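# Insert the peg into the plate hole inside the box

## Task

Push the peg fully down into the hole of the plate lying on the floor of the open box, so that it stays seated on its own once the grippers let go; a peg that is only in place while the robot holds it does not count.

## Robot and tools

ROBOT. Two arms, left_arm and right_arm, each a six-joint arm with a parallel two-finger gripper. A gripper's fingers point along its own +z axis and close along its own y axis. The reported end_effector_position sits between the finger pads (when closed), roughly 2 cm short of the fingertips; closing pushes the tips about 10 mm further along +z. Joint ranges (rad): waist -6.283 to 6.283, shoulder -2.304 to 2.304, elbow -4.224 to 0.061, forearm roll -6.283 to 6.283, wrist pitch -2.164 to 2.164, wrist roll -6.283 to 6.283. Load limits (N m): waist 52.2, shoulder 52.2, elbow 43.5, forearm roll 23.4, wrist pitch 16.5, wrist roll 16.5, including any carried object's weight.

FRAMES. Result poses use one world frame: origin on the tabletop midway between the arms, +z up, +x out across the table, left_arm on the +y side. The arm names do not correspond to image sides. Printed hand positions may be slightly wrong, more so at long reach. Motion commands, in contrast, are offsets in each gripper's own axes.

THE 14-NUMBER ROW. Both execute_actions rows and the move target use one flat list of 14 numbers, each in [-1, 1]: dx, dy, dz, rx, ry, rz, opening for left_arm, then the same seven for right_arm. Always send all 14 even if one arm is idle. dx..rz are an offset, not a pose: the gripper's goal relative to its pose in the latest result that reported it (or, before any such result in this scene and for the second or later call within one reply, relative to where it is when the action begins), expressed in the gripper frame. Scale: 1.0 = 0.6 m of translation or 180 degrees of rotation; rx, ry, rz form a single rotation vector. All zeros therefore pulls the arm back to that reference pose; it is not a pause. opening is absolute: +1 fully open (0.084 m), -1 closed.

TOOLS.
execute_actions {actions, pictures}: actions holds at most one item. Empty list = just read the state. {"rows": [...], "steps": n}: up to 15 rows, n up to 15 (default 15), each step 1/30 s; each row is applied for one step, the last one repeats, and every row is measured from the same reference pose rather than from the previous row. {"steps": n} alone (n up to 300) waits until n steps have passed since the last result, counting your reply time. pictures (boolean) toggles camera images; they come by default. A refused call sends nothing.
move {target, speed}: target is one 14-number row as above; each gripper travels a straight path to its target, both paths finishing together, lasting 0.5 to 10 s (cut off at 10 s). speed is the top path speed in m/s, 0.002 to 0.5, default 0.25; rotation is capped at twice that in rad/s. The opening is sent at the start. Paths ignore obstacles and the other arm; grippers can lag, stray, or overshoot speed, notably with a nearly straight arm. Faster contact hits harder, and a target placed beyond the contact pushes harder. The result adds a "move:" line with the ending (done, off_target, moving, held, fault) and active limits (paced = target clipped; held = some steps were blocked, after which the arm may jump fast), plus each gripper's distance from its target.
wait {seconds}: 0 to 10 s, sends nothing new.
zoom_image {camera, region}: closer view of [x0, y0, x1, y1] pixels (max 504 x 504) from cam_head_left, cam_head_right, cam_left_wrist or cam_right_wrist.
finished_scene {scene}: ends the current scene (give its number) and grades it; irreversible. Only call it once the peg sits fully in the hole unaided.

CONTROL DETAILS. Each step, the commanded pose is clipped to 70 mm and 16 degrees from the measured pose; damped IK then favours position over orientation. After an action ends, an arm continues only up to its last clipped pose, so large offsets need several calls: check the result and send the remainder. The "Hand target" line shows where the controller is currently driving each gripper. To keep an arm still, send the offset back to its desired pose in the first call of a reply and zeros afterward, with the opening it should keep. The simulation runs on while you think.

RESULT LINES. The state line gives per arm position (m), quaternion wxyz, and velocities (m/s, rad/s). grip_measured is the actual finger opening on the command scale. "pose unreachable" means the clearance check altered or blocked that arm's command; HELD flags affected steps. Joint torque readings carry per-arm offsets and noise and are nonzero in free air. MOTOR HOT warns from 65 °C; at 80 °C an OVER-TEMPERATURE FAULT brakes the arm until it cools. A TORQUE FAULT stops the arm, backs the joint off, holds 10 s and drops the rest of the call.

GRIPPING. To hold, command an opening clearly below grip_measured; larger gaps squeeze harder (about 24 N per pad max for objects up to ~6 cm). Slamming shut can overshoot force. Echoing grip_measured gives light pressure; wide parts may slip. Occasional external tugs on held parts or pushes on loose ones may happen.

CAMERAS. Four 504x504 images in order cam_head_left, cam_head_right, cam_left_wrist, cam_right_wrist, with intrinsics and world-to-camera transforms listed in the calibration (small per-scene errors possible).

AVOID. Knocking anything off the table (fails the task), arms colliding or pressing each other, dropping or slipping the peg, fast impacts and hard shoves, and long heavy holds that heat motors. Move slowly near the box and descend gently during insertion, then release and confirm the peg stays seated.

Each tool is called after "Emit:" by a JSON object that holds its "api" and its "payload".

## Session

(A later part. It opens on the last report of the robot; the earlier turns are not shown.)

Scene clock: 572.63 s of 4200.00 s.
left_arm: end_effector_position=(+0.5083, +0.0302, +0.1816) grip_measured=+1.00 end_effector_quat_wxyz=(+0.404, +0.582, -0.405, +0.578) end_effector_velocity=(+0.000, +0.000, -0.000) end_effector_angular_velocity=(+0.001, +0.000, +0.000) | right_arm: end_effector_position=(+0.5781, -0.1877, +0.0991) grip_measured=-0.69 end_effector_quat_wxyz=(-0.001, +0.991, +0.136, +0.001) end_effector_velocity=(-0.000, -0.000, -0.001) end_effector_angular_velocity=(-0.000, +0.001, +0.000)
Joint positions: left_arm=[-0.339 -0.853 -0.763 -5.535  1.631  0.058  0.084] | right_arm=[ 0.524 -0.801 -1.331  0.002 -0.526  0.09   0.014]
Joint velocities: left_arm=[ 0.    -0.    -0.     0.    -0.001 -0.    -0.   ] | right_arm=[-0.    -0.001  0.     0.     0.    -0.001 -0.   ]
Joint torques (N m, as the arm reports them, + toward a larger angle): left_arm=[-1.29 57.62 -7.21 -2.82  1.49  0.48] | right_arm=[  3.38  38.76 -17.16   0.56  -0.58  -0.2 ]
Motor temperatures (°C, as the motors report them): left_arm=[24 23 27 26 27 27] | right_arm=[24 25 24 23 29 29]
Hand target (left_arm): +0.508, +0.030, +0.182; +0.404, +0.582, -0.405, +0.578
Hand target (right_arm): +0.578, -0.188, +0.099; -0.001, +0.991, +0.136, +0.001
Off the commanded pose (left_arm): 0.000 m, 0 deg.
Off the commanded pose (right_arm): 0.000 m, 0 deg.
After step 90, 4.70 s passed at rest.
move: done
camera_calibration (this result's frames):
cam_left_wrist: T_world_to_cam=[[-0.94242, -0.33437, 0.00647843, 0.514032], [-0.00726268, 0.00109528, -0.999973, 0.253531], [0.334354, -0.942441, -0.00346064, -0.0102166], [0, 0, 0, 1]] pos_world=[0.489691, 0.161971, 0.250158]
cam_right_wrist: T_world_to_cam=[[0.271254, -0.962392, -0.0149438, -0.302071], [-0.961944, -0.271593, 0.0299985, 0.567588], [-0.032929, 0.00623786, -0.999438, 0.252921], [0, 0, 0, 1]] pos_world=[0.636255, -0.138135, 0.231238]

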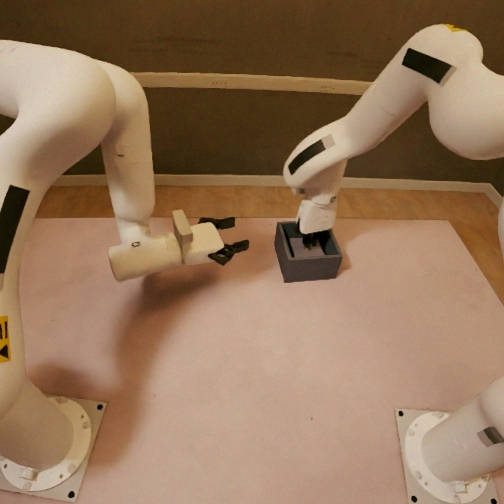

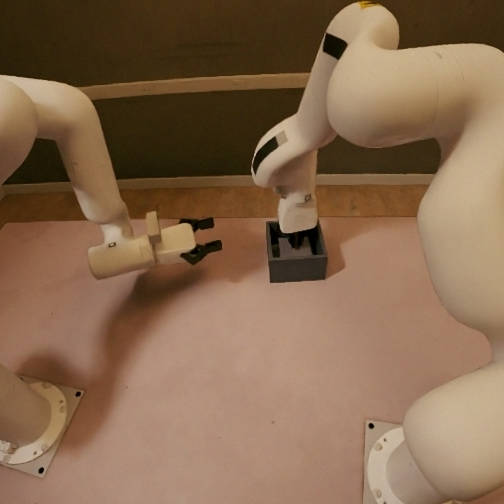

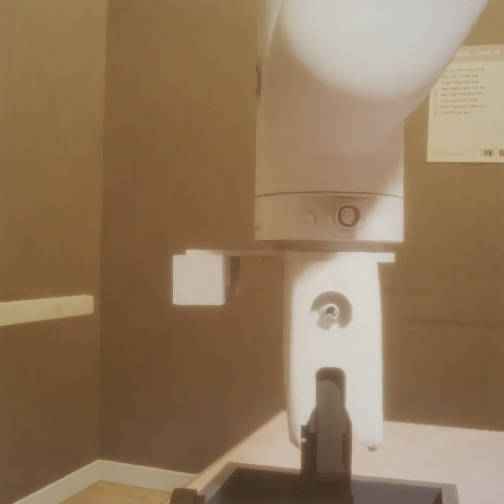

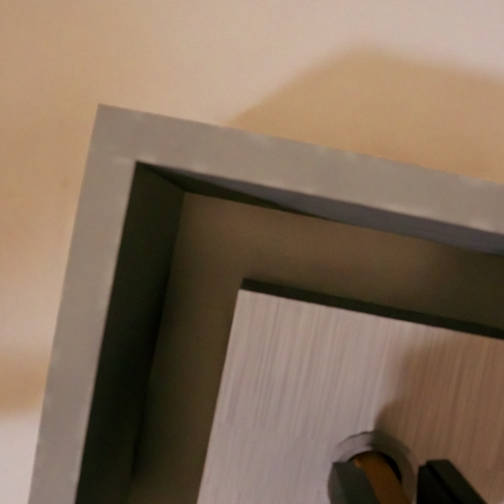

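Emit:
{"api": "move", "payload": {"target": [0, 0, 0, 0, 0, 0, 1, 0, 0, 0.04, 0, 0, 0, -1], "speed": 0.02}}

Scene clock: 579.33 s of 4200.00 s.
left_arm: end_effector_position=(+0.5083, +0.0302, +0.1816) grip_measured=+1.00 end_effector_quat_wxyz=(+0.404, +0.582, -0.405, +0.578) end_effector_velocity=(-0.000, -0.000, +0.000) end_effector_angular_velocity=(-0.001, +0.000, -0.001) | right_arm: end_effector_position=(+0.5783, -0.1875, +0.0814) grip_measured=-0.69 end_effector_quat_wxyz=(-0.001, +0.991, +0.136, +0.001) end_effector_velocity=(-0.000, -0.000, -0.000) end_effector_angular_velocity=(+0.002, -0.004, -0.000)
Joint positions: left_arm=[-0.339 -0.853 -0.763 -5.535  1.631  0.058  0.084] | right_arm=[ 0.524 -0.832 -1.336  0.002 -0.502  0.09   0.014]
Joint velocities: left_arm=[-0.    -0.    -0.     0.001  0.001 -0.001  0.   ] | right_arm=[-0.     0.003  0.005  0.001  0.007 -0.001 -0.   ]
Joint torques (N m, as the arm reports them, + toward a larger angle): left_arm=[-1.67 57.38 -7.19 -2.93  1.43  0.49] | right_arm=[ 4.27  1.59 -5.12  0.55 10.48 -0.01]
Motor temperatures (°C, as the motors report them): left_arm=[24 23 27 26 27 27] | right_arm=[24 25 24 23 29 29]
Hand target (left_arm): +0.508, +0.030, +0.182; +0.404, +0.582, -0.405, +0.578
Hand target (right_arm): +0.578, -0.188, +0.075; -0.001, +0.991, +0.136, +0.001
Off the commanded pose (left_arm): 0.000 m, 0 deg.
Off the commanded pose (right_arm): 0.006 m, 0 deg.
After step 90, 2.27 s passed at rest.
move: off_target (right_arm)
camera_calibration (this result's frames):
cam_left_wrist: T_world_to_cam=[[-0.94242, -0.33437, 0.0064784, 0.514032], [-0.00726261, 0.0010952, -0.999973, 0.253531], [0.334354, -0.942441, -0.00346054, -0.0102166], [0, 0, 0, 1]] pos_world=[0.489691, 0.161971, 0.250158]
cam_right_wrist: T_world_to_cam=[[0.271275, -0.962387, -0.0148577, -0.302279], [-0.961879, -0.271623, 0.0317758, 0.568188], [-0.0346163, 0.00567138, -0.999385, 0.236137], [0, 0, 0, 1]] pos_world=[0.636703, -0.137916, 0.213446]

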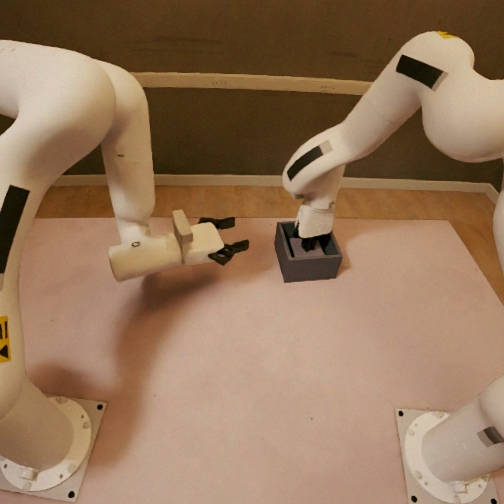

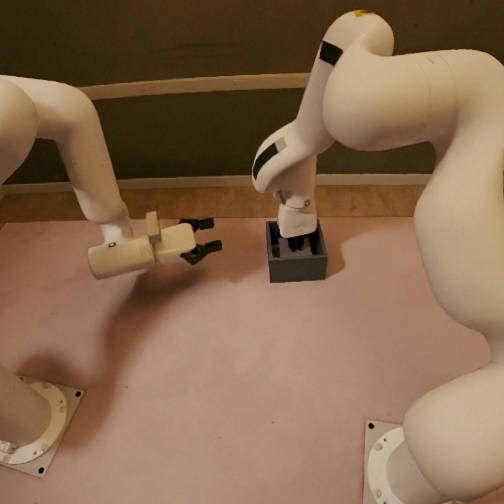

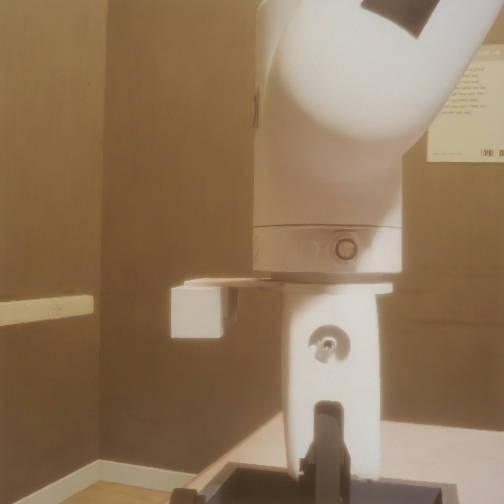

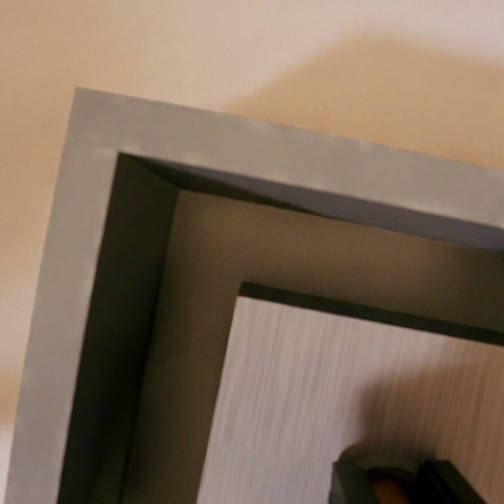

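Emit:
{"api": "execute_actions", "payload": {"actions": [{"rows": [[0,0,0,0,0,0,1, 0,0,-0.003,0,0,0,-1]], "steps": 10}]}}

Scene clock: 584.10 s of 4200.00 s.
left_arm: end_effector_position=(+0.5083, +0.0302, +0.1816) grip_measured=+1.00 end_effector_quat_wxyz=(+0.404, +0.582, -0.405, +0.578) end_effector_velocity=(+0.000, +0.000, +0.000) end_effector_angular_velocity=(-0.000, -0.000, +0.001) | right_arm: end_effector_position=(+0.5781, -0.1876, +0.0827) grip_measured=-0.69 end_effector_quat_wxyz=(-0.001, +0.991, +0.136, +0.001) end_effector_velocity=(-0.000, -0.000, +0.000) end_effector_angular_velocity=(-0.002, +0.006, -0.000)
Joint positions: left_arm=[-0.339 -0.853 -0.763 -5.535  1.631  0.058  0.084] | right_arm=[ 0.524 -0.829 -1.334  0.002 -0.503  0.09   0.014]
Joint velocities: left_arm=[-0.     0.     0.    -0.001  0.     0.     0.   ] | right_arm=[-0.    -0.003 -0.005  0.    -0.01  -0.    -0.   ]
Joint torques (N m, as the arm reports them, + toward a larger angle): left_arm=[-0.46 57.38 -7.04 -2.73  1.38  0.54] | right_arm=[  3.19  28.41 -12.13   0.7    1.55  -0.07]
Motor temperatures (°C, as the motors report them): left_arm=[24 23 27 26 27 27] | right_arm=[24 25 24 23 29 29]
Hand target (left_arm): +0.508, +0.030, +0.182; +0.404, +0.582, -0.405, +0.578
Hand target (right_arm): +0.578, -0.188, +0.083; -0.001, +0.991, +0.136, +0.001
Off the commanded pose (left_arm): 0.000 m, 0 deg.
Off the commanded pose (right_arm): 0.001 m, 0 deg.
Steps of this call (steps 1 to 90: nothing new was sent; then 1.43 s passed at rest; steps 91 to 100: all 10 steps of this action). Readings (end_effector_position):
91: left_arm (+0.5083, +0.0302, +0.1816) | right_arm (+0.5782, -0.1875, +0.0816)
92: left_arm (+0.5083, +0.0302, +0.1816) | right_arm (+0.5781, -0.1876, +0.0823)
94: left_arm (+0.5083, +0.0302, +0.1816) | right_arm (+0.5780, -0.1876, +0.0826)
98: left_arm (+0.5083, +0.0302, +0.1816) | right_arm (+0.5781, -0.1876, +0.0826)
100: the state above
camera_calibration (this result's frames):
cam_left_wrist: T_world_to_cam=[[-0.942419, -0.33437, 0.00647852, 0.514032], [-0.00726275, 0.00109523, -0.999973, 0.253531], [0.334354, -0.942441, -0.00346061, -0.0102166], [0, 0, 0, 1]] pos_world=[0.489691, 0.161971, 0.250158]
cam_right_wrist: T_world_to_cam=[[0.27126, -0.962391, -0.0149107, -0.302263], [-0.961905, -0.271606, 0.0311287, 0.568014], [-0.0340078, 0.00589871, -0.999404, 0.237066], [0, 0, 0, 1]] pos_world=[0.63643, -0.138018, 0.214736]

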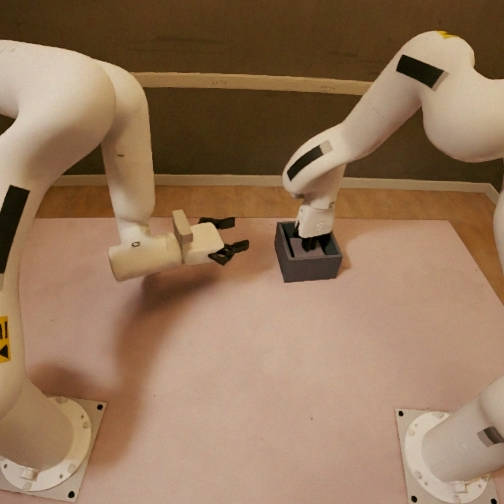

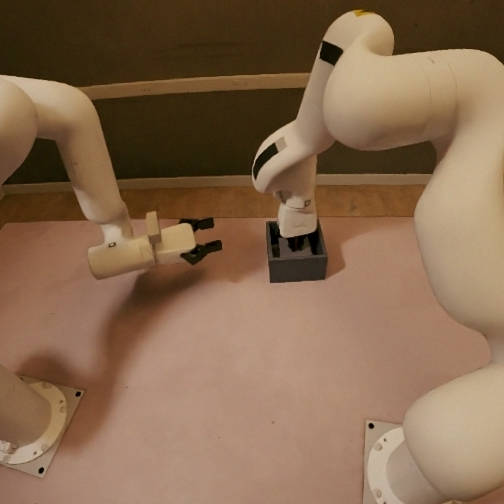

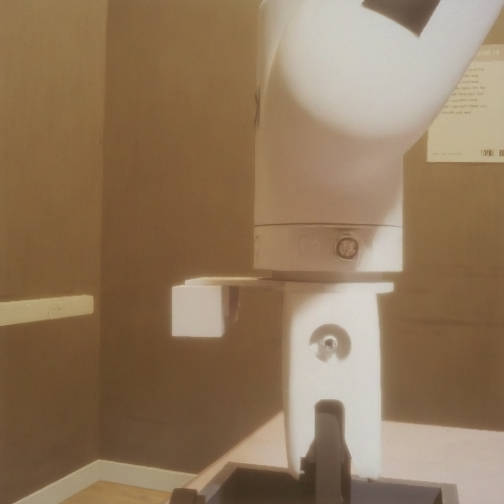

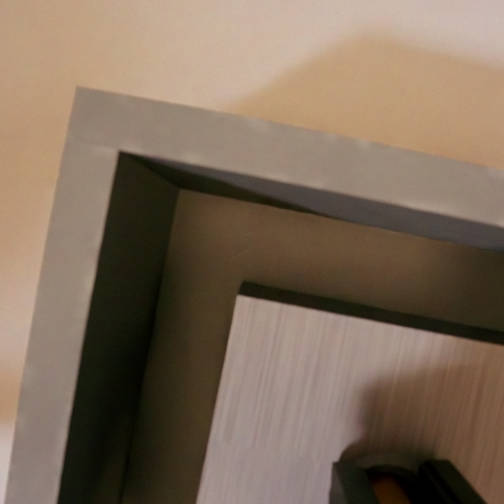

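Emit:
{"api": "execute_actions", "payload": {"actions": []}}

Scene clock: 599.87 s of 4200.00 s.
left_arm: end_effector_position=(+0.5083, +0.0302, +0.1816) grip_measured=+1.00 end_effector_quat_wxyz=(+0.404, +0.582, -0.405, +0.578) end_effector_velocity=(-0.000, -0.000, -0.000) end_effector_angular_velocity=(+0.001, +0.001, -0.001) | right_arm: end_effector_position=(+0.5783, -0.1875, +0.0832) grip_measured=-0.69 end_effector_quat_wxyz=(-0.001, +0.991, +0.136, +0.001) end_effector_velocity=(-0.000, +0.000, +0.000) end_effector_angular_velocity=(+0.000, -0.000, +0.000)
Joint positions: left_arm=[-0.339 -0.853 -0.763 -5.535  1.631  0.058  0.084] | right_arm=[ 0.524 -0.829 -1.336  0.002 -0.505  0.09   0.014]
Joint velocities: left_arm=[-0.     0.    -0.     0.    -0.001 -0.     0.   ] | right_arm=[ 0.  0.  0.  0. -0. -0. -0.]
Joint torques (N m, as the arm reports them, + toward a larger angle): left_arm=[-0.51 57.27 -7.35 -2.86  1.48  0.55] | right_arm=[  3.45  37.68 -16.89   0.55   0.34  -0.12]
Motor temperatures (°C, as the motors report them): left_arm=[24 23 27 26 27 27] | right_arm=[24 25 24 23 29 29]
Hand target (left_arm): +0.508, +0.030, +0.182; +0.404, +0.582, -0.405, +0.578
Hand target (right_arm): +0.578, -0.188, +0.083; -0.001, +0.991, +0.136, +0.001
Off the commanded pose (left_arm): 0.000 m, 0 deg.
Off the commanded pose (right_arm): 0.000 m, 0 deg.
Steps of this call (steps 1 to 90: nothing new was sent; then 12.77 s passed at rest). Readings (end_effector_position):
1: left_arm (+0.5083, +0.0302, +0.1816) | right_arm (+0.5781, -0.1876, +0.0827)
2: left_arm (+0.5083, +0.0302, +0.1816) | right_arm (+0.5781, -0.1876, +0.0827)
4: left_arm (+0.5083, +0.0302, +0.1816) | right_arm (+0.5781, -0.1876, +0.0828)
8: left_arm (+0.5083, +0.0302, +0.1816) | right_arm (+0.5781, -0.1876, +0.0828)
90: the state above
camera_calibration (this result's frames):
cam_left_wrist: T_world_to_cam=[[-0.94242, -0.33437, 0.00647847, 0.514032], [-0.0072627, 0.00109523, -0.999973, 0.253531], [0.334354, -0.942441, -0.0034606, -0.0102165], [0, 0, 0, 1]] pos_world=[0.489691, 0.161971, 0.250158]
cam_right_wrist: T_world_to_cam=[[0.271272, -0.962388, -0.0148537, -0.302257], [-0.96188, -0.271619, 0.0317661, 0.56813], [-0.0346058, 0.00567025, -0.999385, 0.237923], [0, 0, 0, 1]] pos_world=[0.6367, -0.137922, 0.21524]

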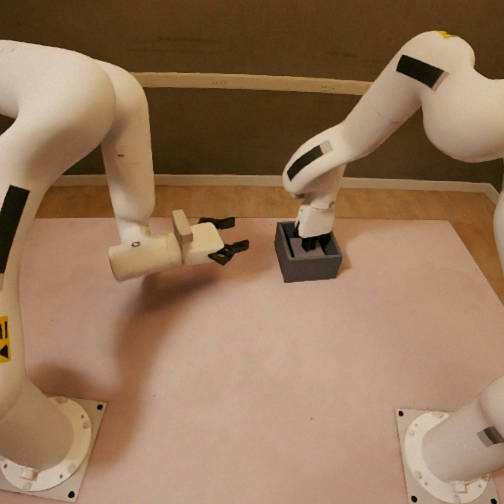

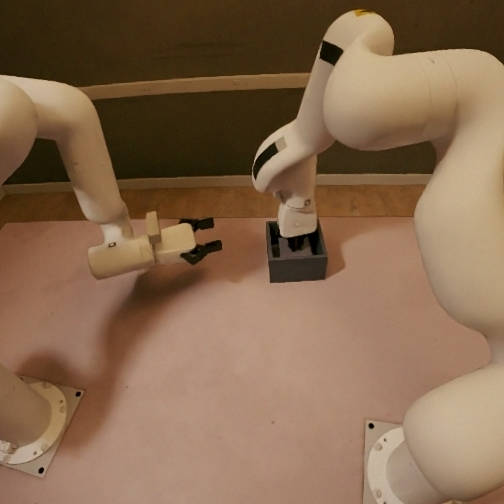

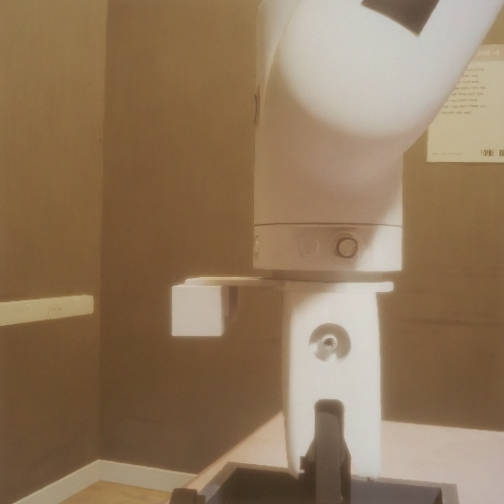

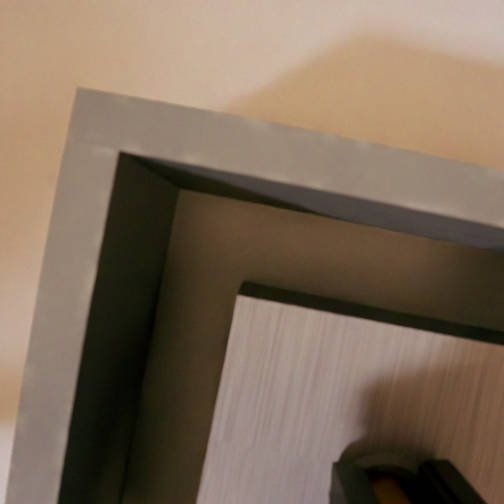

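Emit:
{"api": "execute_actions", "payload": {"actions": [{"rows":[[0,0,0,0,0,0,1, 0,0,0,0,0,0,-0.2]],"steps":15}]}}

Scene clock: 602.27 s of 4200.00 s.
left_arm: end_effector_position=(+0.5083, +0.0302, +0.1816) grip_measured=+1.00 end_effector_quat_wxyz=(+0.404, +0.582, -0.405, +0.578) end_effector_velocity=(-0.000, -0.000, -0.000) end_effector_angular_velocity=(-0.000, +0.001, -0.001) | right_arm: end_effector_position=(+0.5783, -0.1875, +0.0832) grip_measured=-0.22 end_effector_quat_wxyz=(-0.001, +0.991, +0.136, +0.001) end_effector_velocity=(+0.000, +0.000, +0.000) end_effector_angular_velocity=(+0.000, -0.000, -0.001)
Joint positions: left_arm=[-0.339 -0.853 -0.763 -5.535  1.631  0.058  0.084] | right_arm=[ 0.524 -0.829 -1.336  0.002 -0.505  0.09   0.035]
Joint velocities: left_arm=[-0.     0.    -0.     0.    -0.    -0.001 -0.   ] | right_arm=[-0.  0. -0.  0. -0.  0. -0.]
Joint torques (N m, as the arm reports them, + toward a larger angle): left_arm=[-0.36 58.1  -7.1  -2.85  1.43  0.53] | right_arm=[  4.38  40.18 -17.17   0.49   0.01  -0.17]
Motor temperatures (°C, as the motors report them): left_arm=[24 23 27 26 27 27] | right_arm=[24 25 24 23 29 29]
Hand target (left_arm): +0.508, +0.030, +0.182; +0.404, +0.582, -0.405, +0.578
Hand target (right_arm): +0.578, -0.188, +0.083; -0.001, +0.991, +0.136, +0.001
Off the commanded pose (left_arm): 0.000 m, 0 deg.
Off the commanded pose (right_arm): 0.000 m, 0 deg.
Steps of this call (steps 1 to 57: nothing new was sent; steps 58 to 72: all 15 steps of this action). Readings (end_effector_position):
58: left_arm (+0.5083, +0.0302, +0.1816) | right_arm (+0.5783, -0.1875, +0.0832)
59: left_arm (+0.5083, +0.0302, +0.1816) | right_arm (+0.5784, -0.1875, +0.0832)
61: left_arm (+0.5083, +0.0302, +0.1816) | right_arm (+0.5782, -0.1876, +0.0830)
65: left_arm (+0.5083, +0.0302, +0.1816) | right_arm (+0.5782, -0.1876, +0.0830)
72: the state above
camera_calibration (this result's frames):
cam_left_wrist: T_world_to_cam=[[-0.942419, -0.33437, 0.00647846, 0.514032], [-0.00726268, 0.00109521, -0.999973, 0.253531], [0.334354, -0.942441, -0.00346057, -0.0102165], [0, 0, 0, 1]] pos_world=[0.489691, 0.161971, 0.250158]
cam_right_wrist: T_world_to_cam=[[0.271271, -0.962388, -0.0148508, -0.302259], [-0.96188, -0.271618, 0.031792, 0.568113], [-0.03463, 0.00566041, -0.999384, 0.237905], [0, 0, 0, 1]] pos_world=[0.636689, -0.137928, 0.215208]

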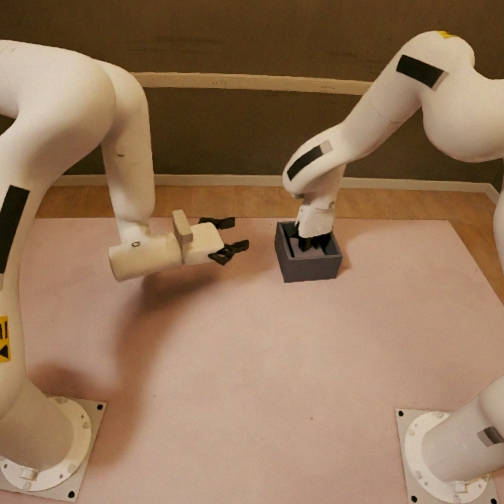

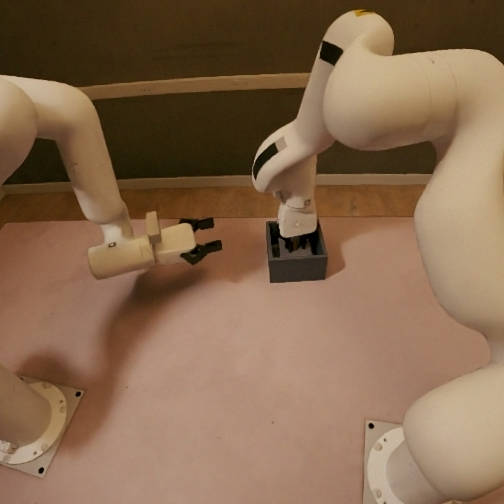

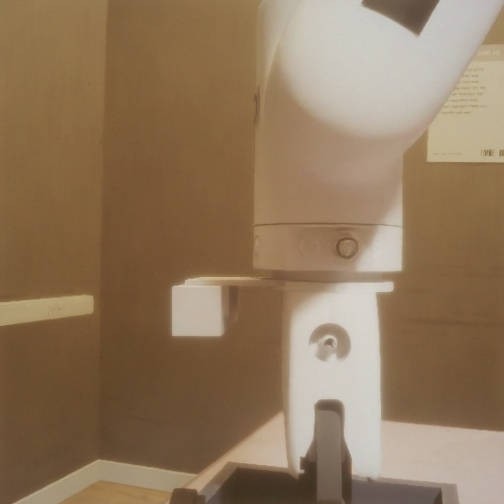

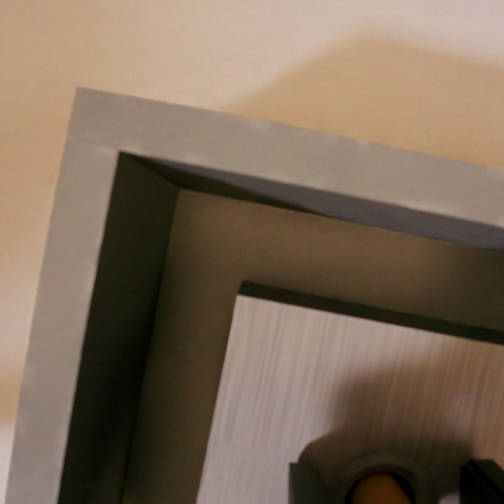

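Emit:
{"api": "move", "payload": {"target": [0,0,0,0,0,0,1, 0,0,-0.1,0,0,0,-0.2], "speed": 0.1}}

Scene clock: 608.60 s of 4200.00 s.
left_arm: end_effector_position=(+0.5083, +0.0302, +0.1816) grip_measured=+1.00 end_effector_quat_wxyz=(+0.404, +0.582, -0.405, +0.578) end_effector_velocity=(+0.000, +0.000, -0.000) end_effector_angular_velocity=(+0.000, -0.000, +0.001) | right_arm: end_effector_position=(+0.5782, -0.1877, +0.1429) grip_measured=-0.22 end_effector_quat_wxyz=(-0.001, +0.991, +0.136, +0.000) end_effector_velocity=(+0.000, -0.000, +0.001) end_effector_angular_velocity=(-0.000, -0.001, -0.001)
Joint positions: left_arm=[-0.339 -0.853 -0.763 -5.535  1.631  0.058  0.084] | right_arm=[ 0.524 -0.732 -1.333  0.002 -0.6    0.09   0.035]
Joint velocities: left_arm=[-0.     0.    -0.    -0.001 -0.     0.     0.   ] | right_arm=[-0.     0.002 -0.001 -0.001 -0.002  0.001  0.   ]
Joint torques (N m, as the arm reports them, + toward a larger angle): left_arm=[-1.61 57.22 -6.96 -2.62  1.42  0.53] | right_arm=[  4.64  38.33 -18.47   0.86   0.17  -0.06]
Motor temperatures (°C, as the motors report them): left_arm=[24 23 27 26 27 27] | right_arm=[24 25 24 23 29 29]
Hand target (left_arm): +0.508, +0.030, +0.182; +0.404, +0.582, -0.405, +0.578
Hand target (right_arm): +0.578, -0.188, +0.143; -0.001, +0.991, +0.136, +0.001
Off the commanded pose (left_arm): 0.000 m, 0 deg.
Off the commanded pose (right_arm): 0.000 m, 0 deg.
After step 140, 0.70 s passed at rest.
move: done
camera_calibration (this result's frames):
cam_left_wrist: T_world_to_cam=[[-0.942419, -0.33437, 0.0064784, 0.514032], [-0.00726265, 0.00109529, -0.999973, 0.253531], [0.334354, -0.942441, -0.00346064, -0.0102165], [0, 0, 0, 1]] pos_world=[0.489691, 0.161971, 0.250158]
cam_right_wrist: T_world_to_cam=[[0.271188, -0.962415, -0.0146667, -0.301514], [-0.961889, -0.271532, 0.0322589, 0.566058], [-0.0350289, 0.00535948, -0.999372, 0.297778], [0, 0, 0, 1]] pos_world=[0.636683, -0.138075, 0.274908]

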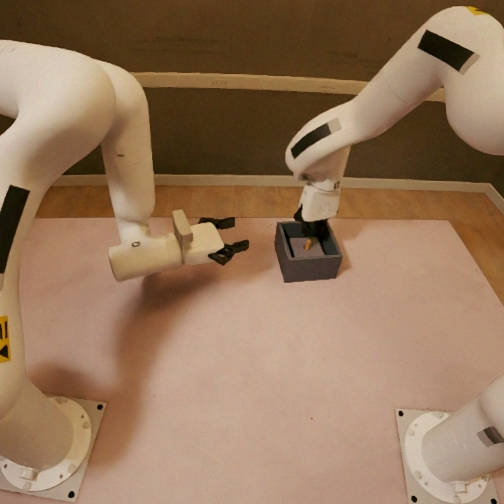

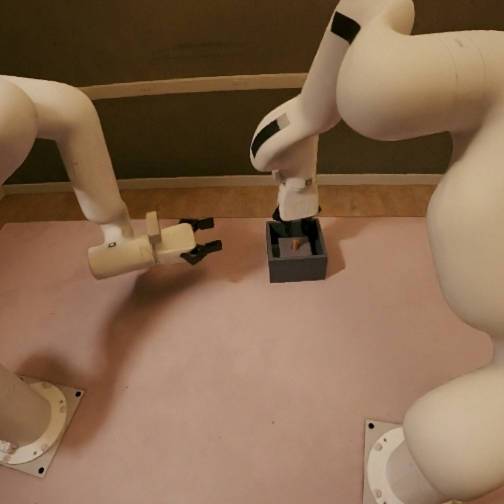

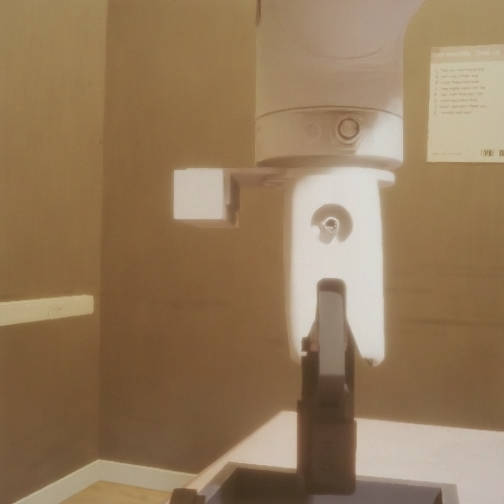

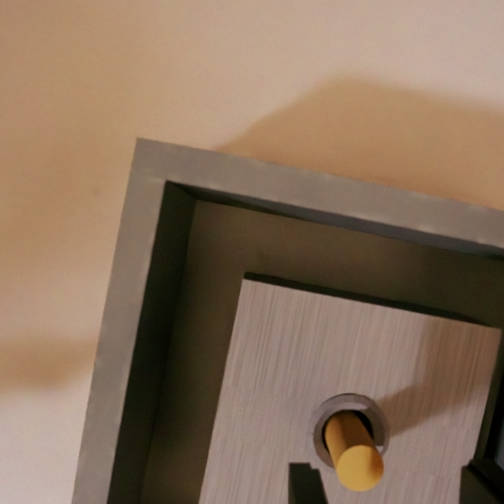

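Emit:
{"api": "zoom_image", "payload": {"camera": "cam_head_right", "region": [240, 190, 360, 290]}}

Emit:
{"api": "zoom_image", "payload": {"camera": "cam_left_wrist", "region": [150, 250, 504, 504]}}

Region (240, 190, 360, 290) of cam_head_right's 504x504 image, scaled by 4.200, with more detail than that image has.

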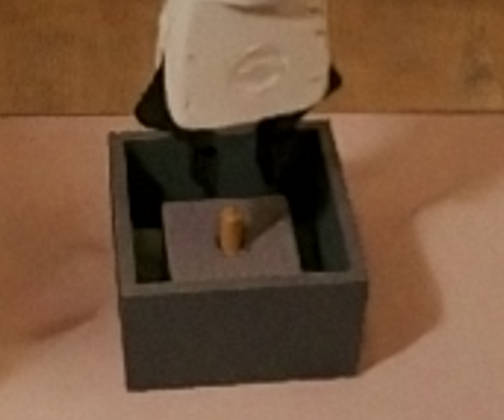

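Region (150, 250, 504, 504) of cam_left_wrist's 504x504 image, scaled by 1.424, with more detail than that image has; it fills the top 362 rows of this view, and the rest is white.

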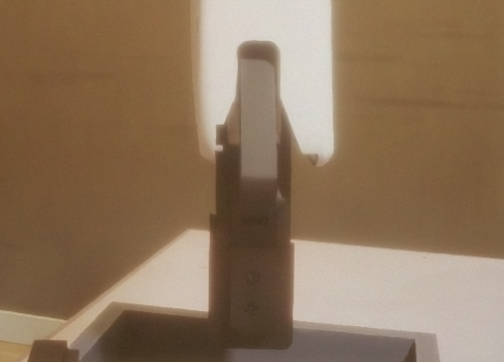

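Emit:
{"api": "execute_actions", "payload": {"actions": [{"rows":[[0,0,0,0,0,0,1, 0,0,0,0,0,0,-1]],"steps":15}], "pictures": false}}

Scene clock: 625.80 s of 4200.00 s.
left_arm: end_effector_position=(+0.5083, +0.0302, +0.1816) grip_measured=+1.00 end_effector_quat_wxyz=(+0.404, +0.582, -0.405, +0.578) end_effector_velocity=(+0.000, +0.000, -0.000) end_effector_angular_velocity=(+0.002, -0.000, +0.001) | right_arm: end_effector_position=(+0.5782, -0.1877, +0.1429) grip_measured=-1.00 end_effector_quat_wxyz=(-0.001, +0.991, +0.136, +0.000) end_effector_velocity=(-0.000, -0.000, -0.000) end_effector_angular_velocity=(-0.001, +0.001, +0.001)
Joint positions: left_arm=[-0.339 -0.853 -0.763 -5.535  1.631  0.058  0.084] | right_arm=[ 0.524 -0.732 -1.333  0.002 -0.6    0.09   0.   ]
Joint velocities: left_arm=[ 0.     0.    -0.    -0.001 -0.002  0.001  0.   ] | right_arm=[ 0.    -0.     0.001 -0.001 -0.    -0.     0.   ]
Joint torques (N m, as the arm reports them, + toward a larger angle): left_arm=[-1.45 57.75 -6.96 -2.9   1.46  0.5 ] | right_arm=[  4.36  37.8  -18.5    0.64   0.11  -0.18]
Motor temperatures (°C, as the motors report them): left_arm=[24 23 27 26 27 27] | right_arm=[24 25 24 23 29 29]
Hand target (left_arm): +0.508, +0.030, +0.182; +0.404, +0.582, -0.405, +0.578
Hand target (right_arm): +0.578, -0.188, +0.143; -0.001, +0.991, +0.136, +0.000
Off the commanded pose (left_arm): 0.000 m, 0 deg.
Off the commanded pose (right_arm): 0.000 m, 0 deg.
Steps of this call (steps 1 to 90: nothing new was sent; then 13.70 s passed at rest; steps 91 to 105: all 15 steps of this action). Readings (end_effector_position):
91: left_arm (+0.5083, +0.0302, +0.1816) | right_arm (+0.5783, -0.1877, +0.1433)
92: left_arm (+0.5083, +0.0302, +0.1816) | right_arm (+0.5783, -0.1877, +0.1432)
94: left_arm (+0.5083, +0.0302, +0.1816) | right_arm (+0.5782, -0.1877, +0.1430)
98: left_arm (+0.5083, +0.0302, +0.1816) | right_arm (+0.5782, -0.1877, +0.1429)
105: the state above

Emit:
{"api": "move", "payload": {"target": [0,0,0,0,0,0,1, 0,0,0.04,0,0,0,-1], "speed": 0.02}}

Scene clock: 628.23 s of 4200.00 s.
left_arm: end_effector_position=(+0.5083, +0.0302, +0.1816) grip_measured=+1.00 end_effector_quat_wxyz=(+0.404, +0.582, -0.405, +0.578) end_effector_velocity=(-0.000, -0.000, -0.000) end_effector_angular_velocity=(+0.001, +0.000, -0.002) | right_arm: end_effector_position=(+0.5782, -0.1877, +0.1190) grip_measured=-1.00 end_effector_quat_wxyz=(-0.001, +0.991, +0.136, +0.000) end_effector_velocity=(+0.000, +0.000, -0.000) end_effector_angular_velocity=(+0.000, -0.001, -0.000)
Joint positions: left_arm=[-0.339 -0.853 -0.763 -5.535  1.631  0.058  0.084] | right_arm=[ 0.524 -0.77  -1.332  0.002 -0.561  0.09   0.   ]
Joint velocities: left_arm=[ 0.     0.     0.     0.002 -0.001  0.     0.   ] | right_arm=[-0.    -0.    -0.    -0.     0.001  0.001  0.   ]
Joint torques (N m, as the arm reports them, + toward a larger angle): left_arm=[-1.4  57.79 -7.01 -2.8   1.44  0.53] | right_arm=[  4.15  38.7  -18.34   0.6   -0.03  -0.1 ]
Motor temperatures (°C, as the motors report them): left_arm=[24 23 27 26 27 27] | right_arm=[24 25 24 23 29 29]
Hand target (left_arm): +0.508, +0.030, +0.182; +0.404, +0.582, -0.405, +0.578
Hand target (right_arm): +0.578, -0.188, +0.119; -0.001, +0.991, +0.136, +0.000
Off the commanded pose (left_arm): 0.000 m, 0 deg.
Off the commanded pose (right_arm): 0.000 m, 0 deg.
move: done
camera_calibration (this result's frames):
cam_left_wrist: T_world_to_cam=[[-0.94242, -0.33437, 0.00647844, 0.514032], [-0.00726267, 0.00109524, -0.999973, 0.253531], [0.334354, -0.942441, -0.0034606, -0.0102165], [0, 0, 0, 1]] pos_world=[0.489691, 0.161971, 0.250158]
cam_right_wrist: T_world_to_cam=[[0.271223, -0.962404, -0.0147294, -0.301817], [-0.961881, -0.271569, 0.0321919, 0.566822], [-0.0349817, 0.00543672, -0.999373, 0.273835], [0, 0, 0, 1]] pos_world=[0.636654, -0.138027, 0.250971]

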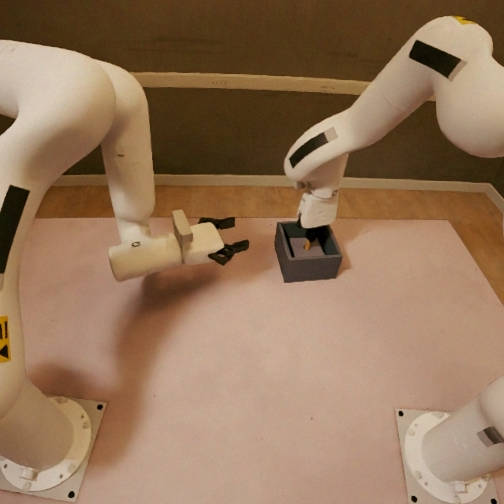

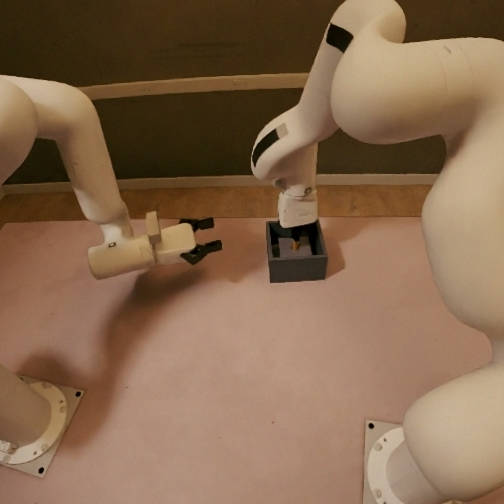

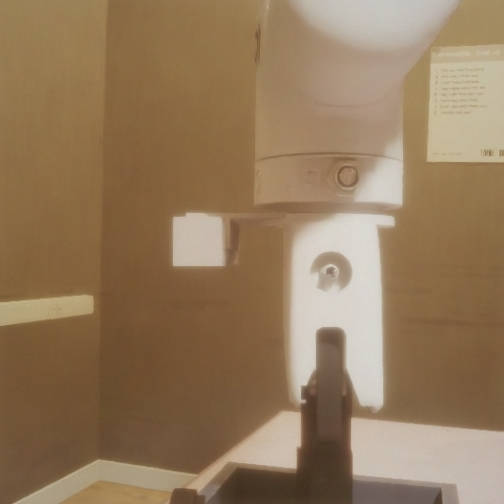

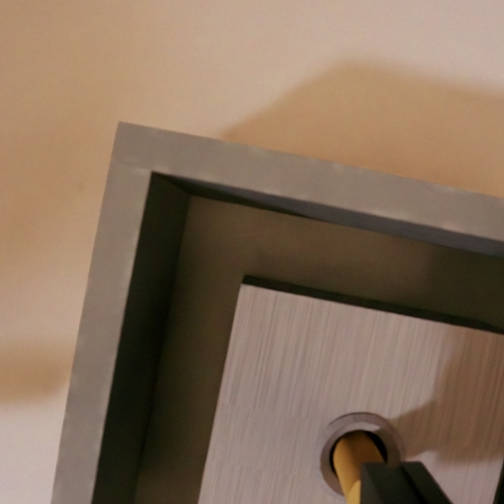

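Emit:
{"api": "zoom_image", "payload": {"camera": "cam_head_right", "region": [250, 200, 340, 280]}}

Region (250, 200, 340, 280) of cam_head_right's 504x504 image, scaled by 5.600, with more detail than that image has.

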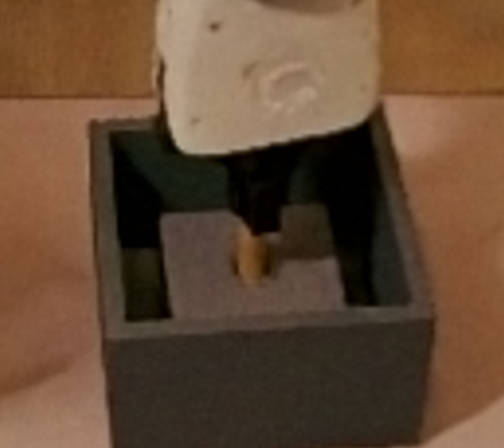

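Emit:
{"api": "move", "payload": {"target": [0,0,0,0,0,0,1, 0,0,0.02,0,0,0,-1], "speed": 0.01}}

Scene clock: 637.13 s of 4200.00 s.
left_arm: end_effector_position=(+0.5083, +0.0302, +0.1816) grip_measured=+1.00 end_effector_quat_wxyz=(+0.404, +0.582, -0.405, +0.578) end_effector_velocity=(+0.000, -0.000, +0.000) end_effector_angular_velocity=(-0.001, -0.001, -0.000) | right_arm: end_effector_position=(+0.5795, -0.1871, +0.1087) grip_measured=-1.00 end_effector_quat_wxyz=(-0.001, +0.991, +0.136, +0.002) end_effector_velocity=(-0.001, -0.000, -0.001) end_effector_angular_velocity=(-0.000, +0.001, +0.000)
Joint positions: left_arm=[-0.339 -0.853 -0.763 -5.535  1.631  0.058  0.084] | right_arm=[ 0.524 -0.788 -1.334  0.002 -0.542  0.09   0.   ]
Joint velocities: left_arm=[-0.    -0.    -0.     0.     0.001  0.     0.   ] | right_arm=[ 0.    -0.001  0.002  0.     0.002  0.     0.   ]
Joint torques (N m, as the arm reports them, + toward a larger angle): left_arm=[-1.18 56.76 -7.12 -2.55  1.43  0.53] | right_arm=[ 3.42 21.6  -7.21  0.48  0.15 -0.11]
Motor temperatures (°C, as the motors report them): left_arm=[24 23 27 26 27 27] | right_arm=[24 25 24 23 29 29]
Hand target (left_arm): +0.508, +0.030, +0.182; +0.404, +0.582, -0.405, +0.578
Hand target (right_arm): +0.578, -0.188, +0.107; -0.001, +0.991, +0.136, +0.000
Off the commanded pose (left_arm): 0.000 m, 0 deg.
Off the commanded pose (right_arm): 0.002 m, 0 deg.
After step 90, 4.50 s passed at rest.
move: done
camera_calibration (this result's frames):
cam_left_wrist: T_world_to_cam=[[-0.942419, -0.33437, 0.00647847, 0.514032], [-0.00726271, 0.00109527, -0.999973, 0.253531], [0.334354, -0.942441, -0.00346064, -0.0102165], [0, 0, 0, 1]] pos_world=[0.489691, 0.161971, 0.250158]
cam_right_wrist: T_world_to_cam=[[0.271283, -0.962382, -0.0150737, -0.301805], [-0.961976, -0.271618, 0.0287432, 0.568955], [-0.0317562, 0.00670302, -0.999473, 0.261939], [0, 0, 0, 1]] pos_world=[0.637513, -0.137668, 0.240898]

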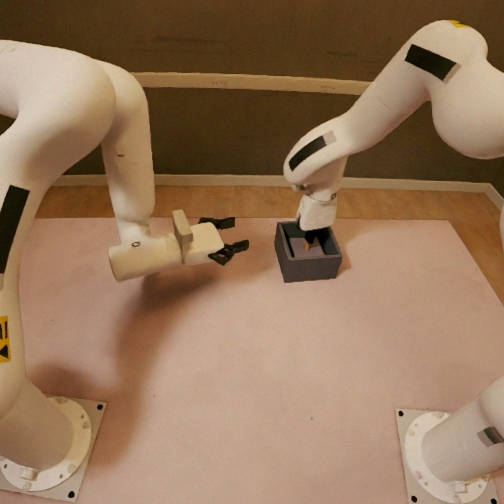

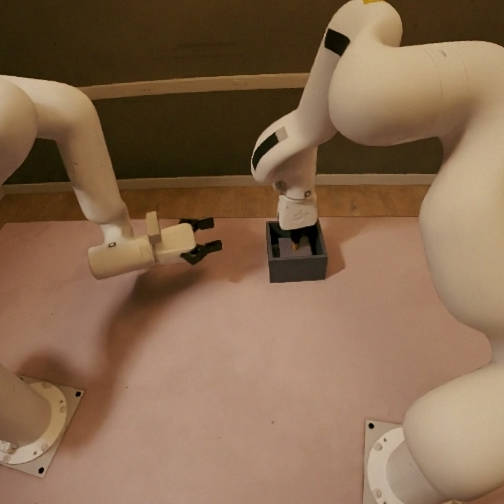

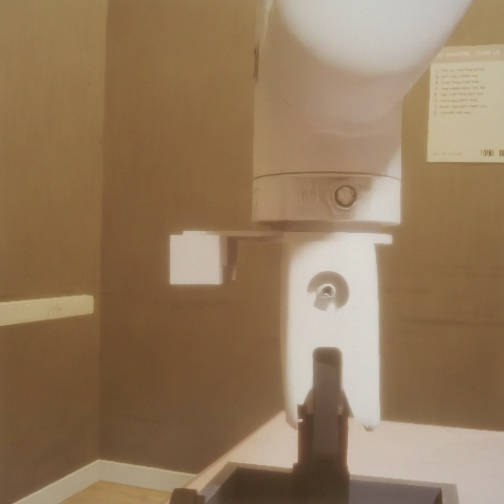

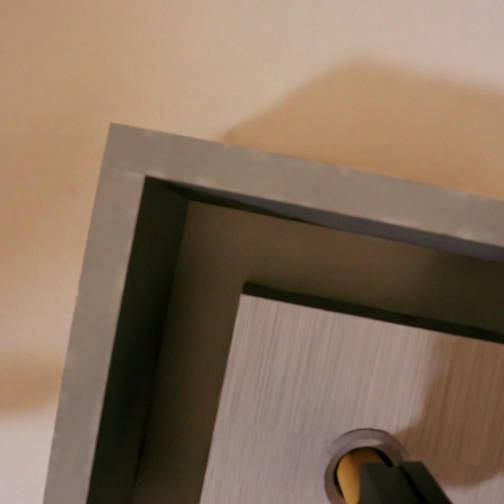

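Emit:
{"api": "move", "payload": {"target": [0,0,0,0,0,0,1, 0,0,-0.2,0,0,0,-1], "speed": 0.2}}

Scene clock: 642.90 s of 4200.00 s.
left_arm: end_effector_position=(+0.5083, +0.0302, +0.1816) grip_measured=+1.00 end_effector_quat_wxyz=(+0.404, +0.582, -0.405, +0.578) end_effector_velocity=(-0.000, +0.000, +0.000) end_effector_angular_velocity=(-0.001, -0.000, +0.000) | right_arm: end_effector_position=(+0.5790, -0.1876, +0.2282) grip_measured=-1.00 end_effector_quat_wxyz=(-0.001, +0.991, +0.136, +0.002) end_effector_velocity=(+0.001, +0.000, +0.003) end_effector_angular_velocity=(+0.001, -0.003, -0.000)
Joint positions: left_arm=[-0.339 -0.853 -0.763 -5.535  1.631  0.058  0.084] | right_arm=[ 0.524 -0.616 -1.366  0.001 -0.746  0.091  0.   ]
Joint velocities: left_arm=[-0.    -0.     0.    -0.     0.001  0.    -0.   ] | right_arm=[-0.     0.003 -0.002  0.    -0.003 -0.     0.   ]
Joint torques (N m, as the arm reports them, + toward a larger angle): left_arm=[-0.79 57.55 -6.88 -2.73  1.45  0.52] | right_arm=[  3.08  36.43 -20.37   0.56   0.05  -0.09]
Motor temperatures (°C, as the motors report them): left_arm=[24 23 27 26 27 27] | right_arm=[24 25 24 23 29 29]
Hand target (left_arm): +0.508, +0.030, +0.182; +0.404, +0.582, -0.405, +0.578
Hand target (right_arm): +0.579, -0.188, +0.229; -0.001, +0.991, +0.136, +0.002
Off the commanded pose (left_arm): 0.000 m, 0 deg.
Off the commanded pose (right_arm): 0.001 m, 0 deg.
After step 90, 1.77 s passed at rest.
move: done
camera_calibration (this result's frames):
cam_left_wrist: T_world_to_cam=[[-0.94242, -0.33437, 0.00647843, 0.514032], [-0.00726268, 0.00109531, -0.999973, 0.253531], [0.334354, -0.942441, -0.00346067, -0.0102165], [0, 0, 0, 1]] pos_world=[0.489691, 0.161971, 0.250158]
cam_right_wrist: T_world_to_cam=[[0.271078, -0.962445, -0.0147031, -0.300329], [-0.962008, -0.271408, 0.0296541, 0.564822], [-0.032531, 0.00610589, -0.999452, 0.381685], [0, 0, 0, 1]] pos_world=[0.637193, -0.138084, 0.360311]

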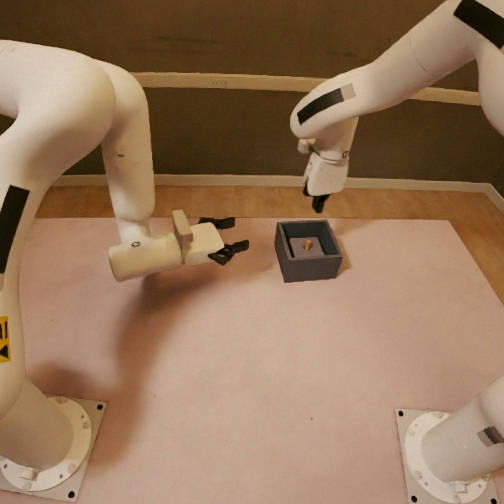

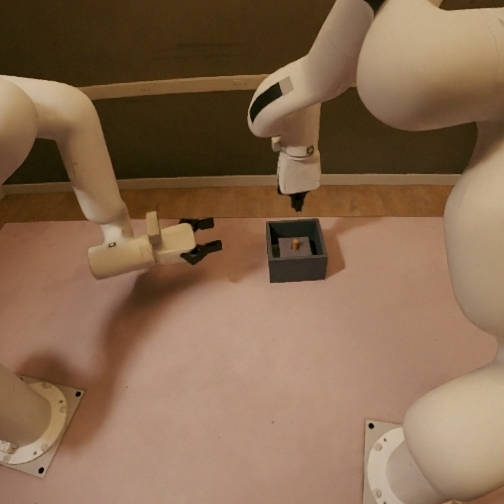

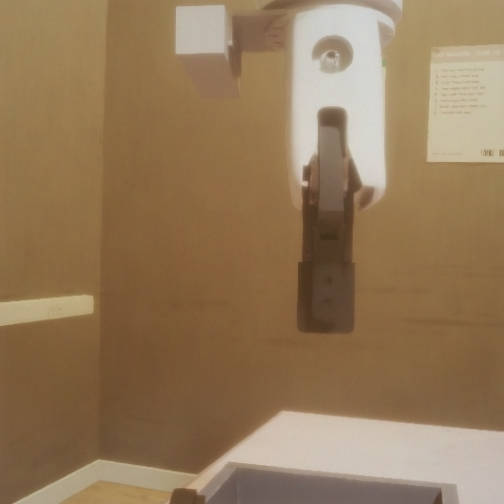

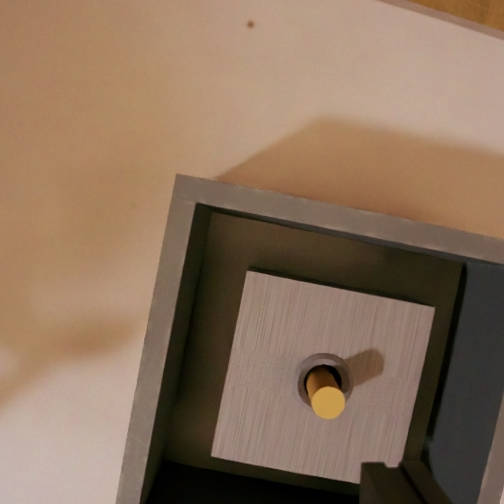

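Emit:
{"api": "finished_scene", "payload": {"scene": 1}}

The scene is finished: the task was done.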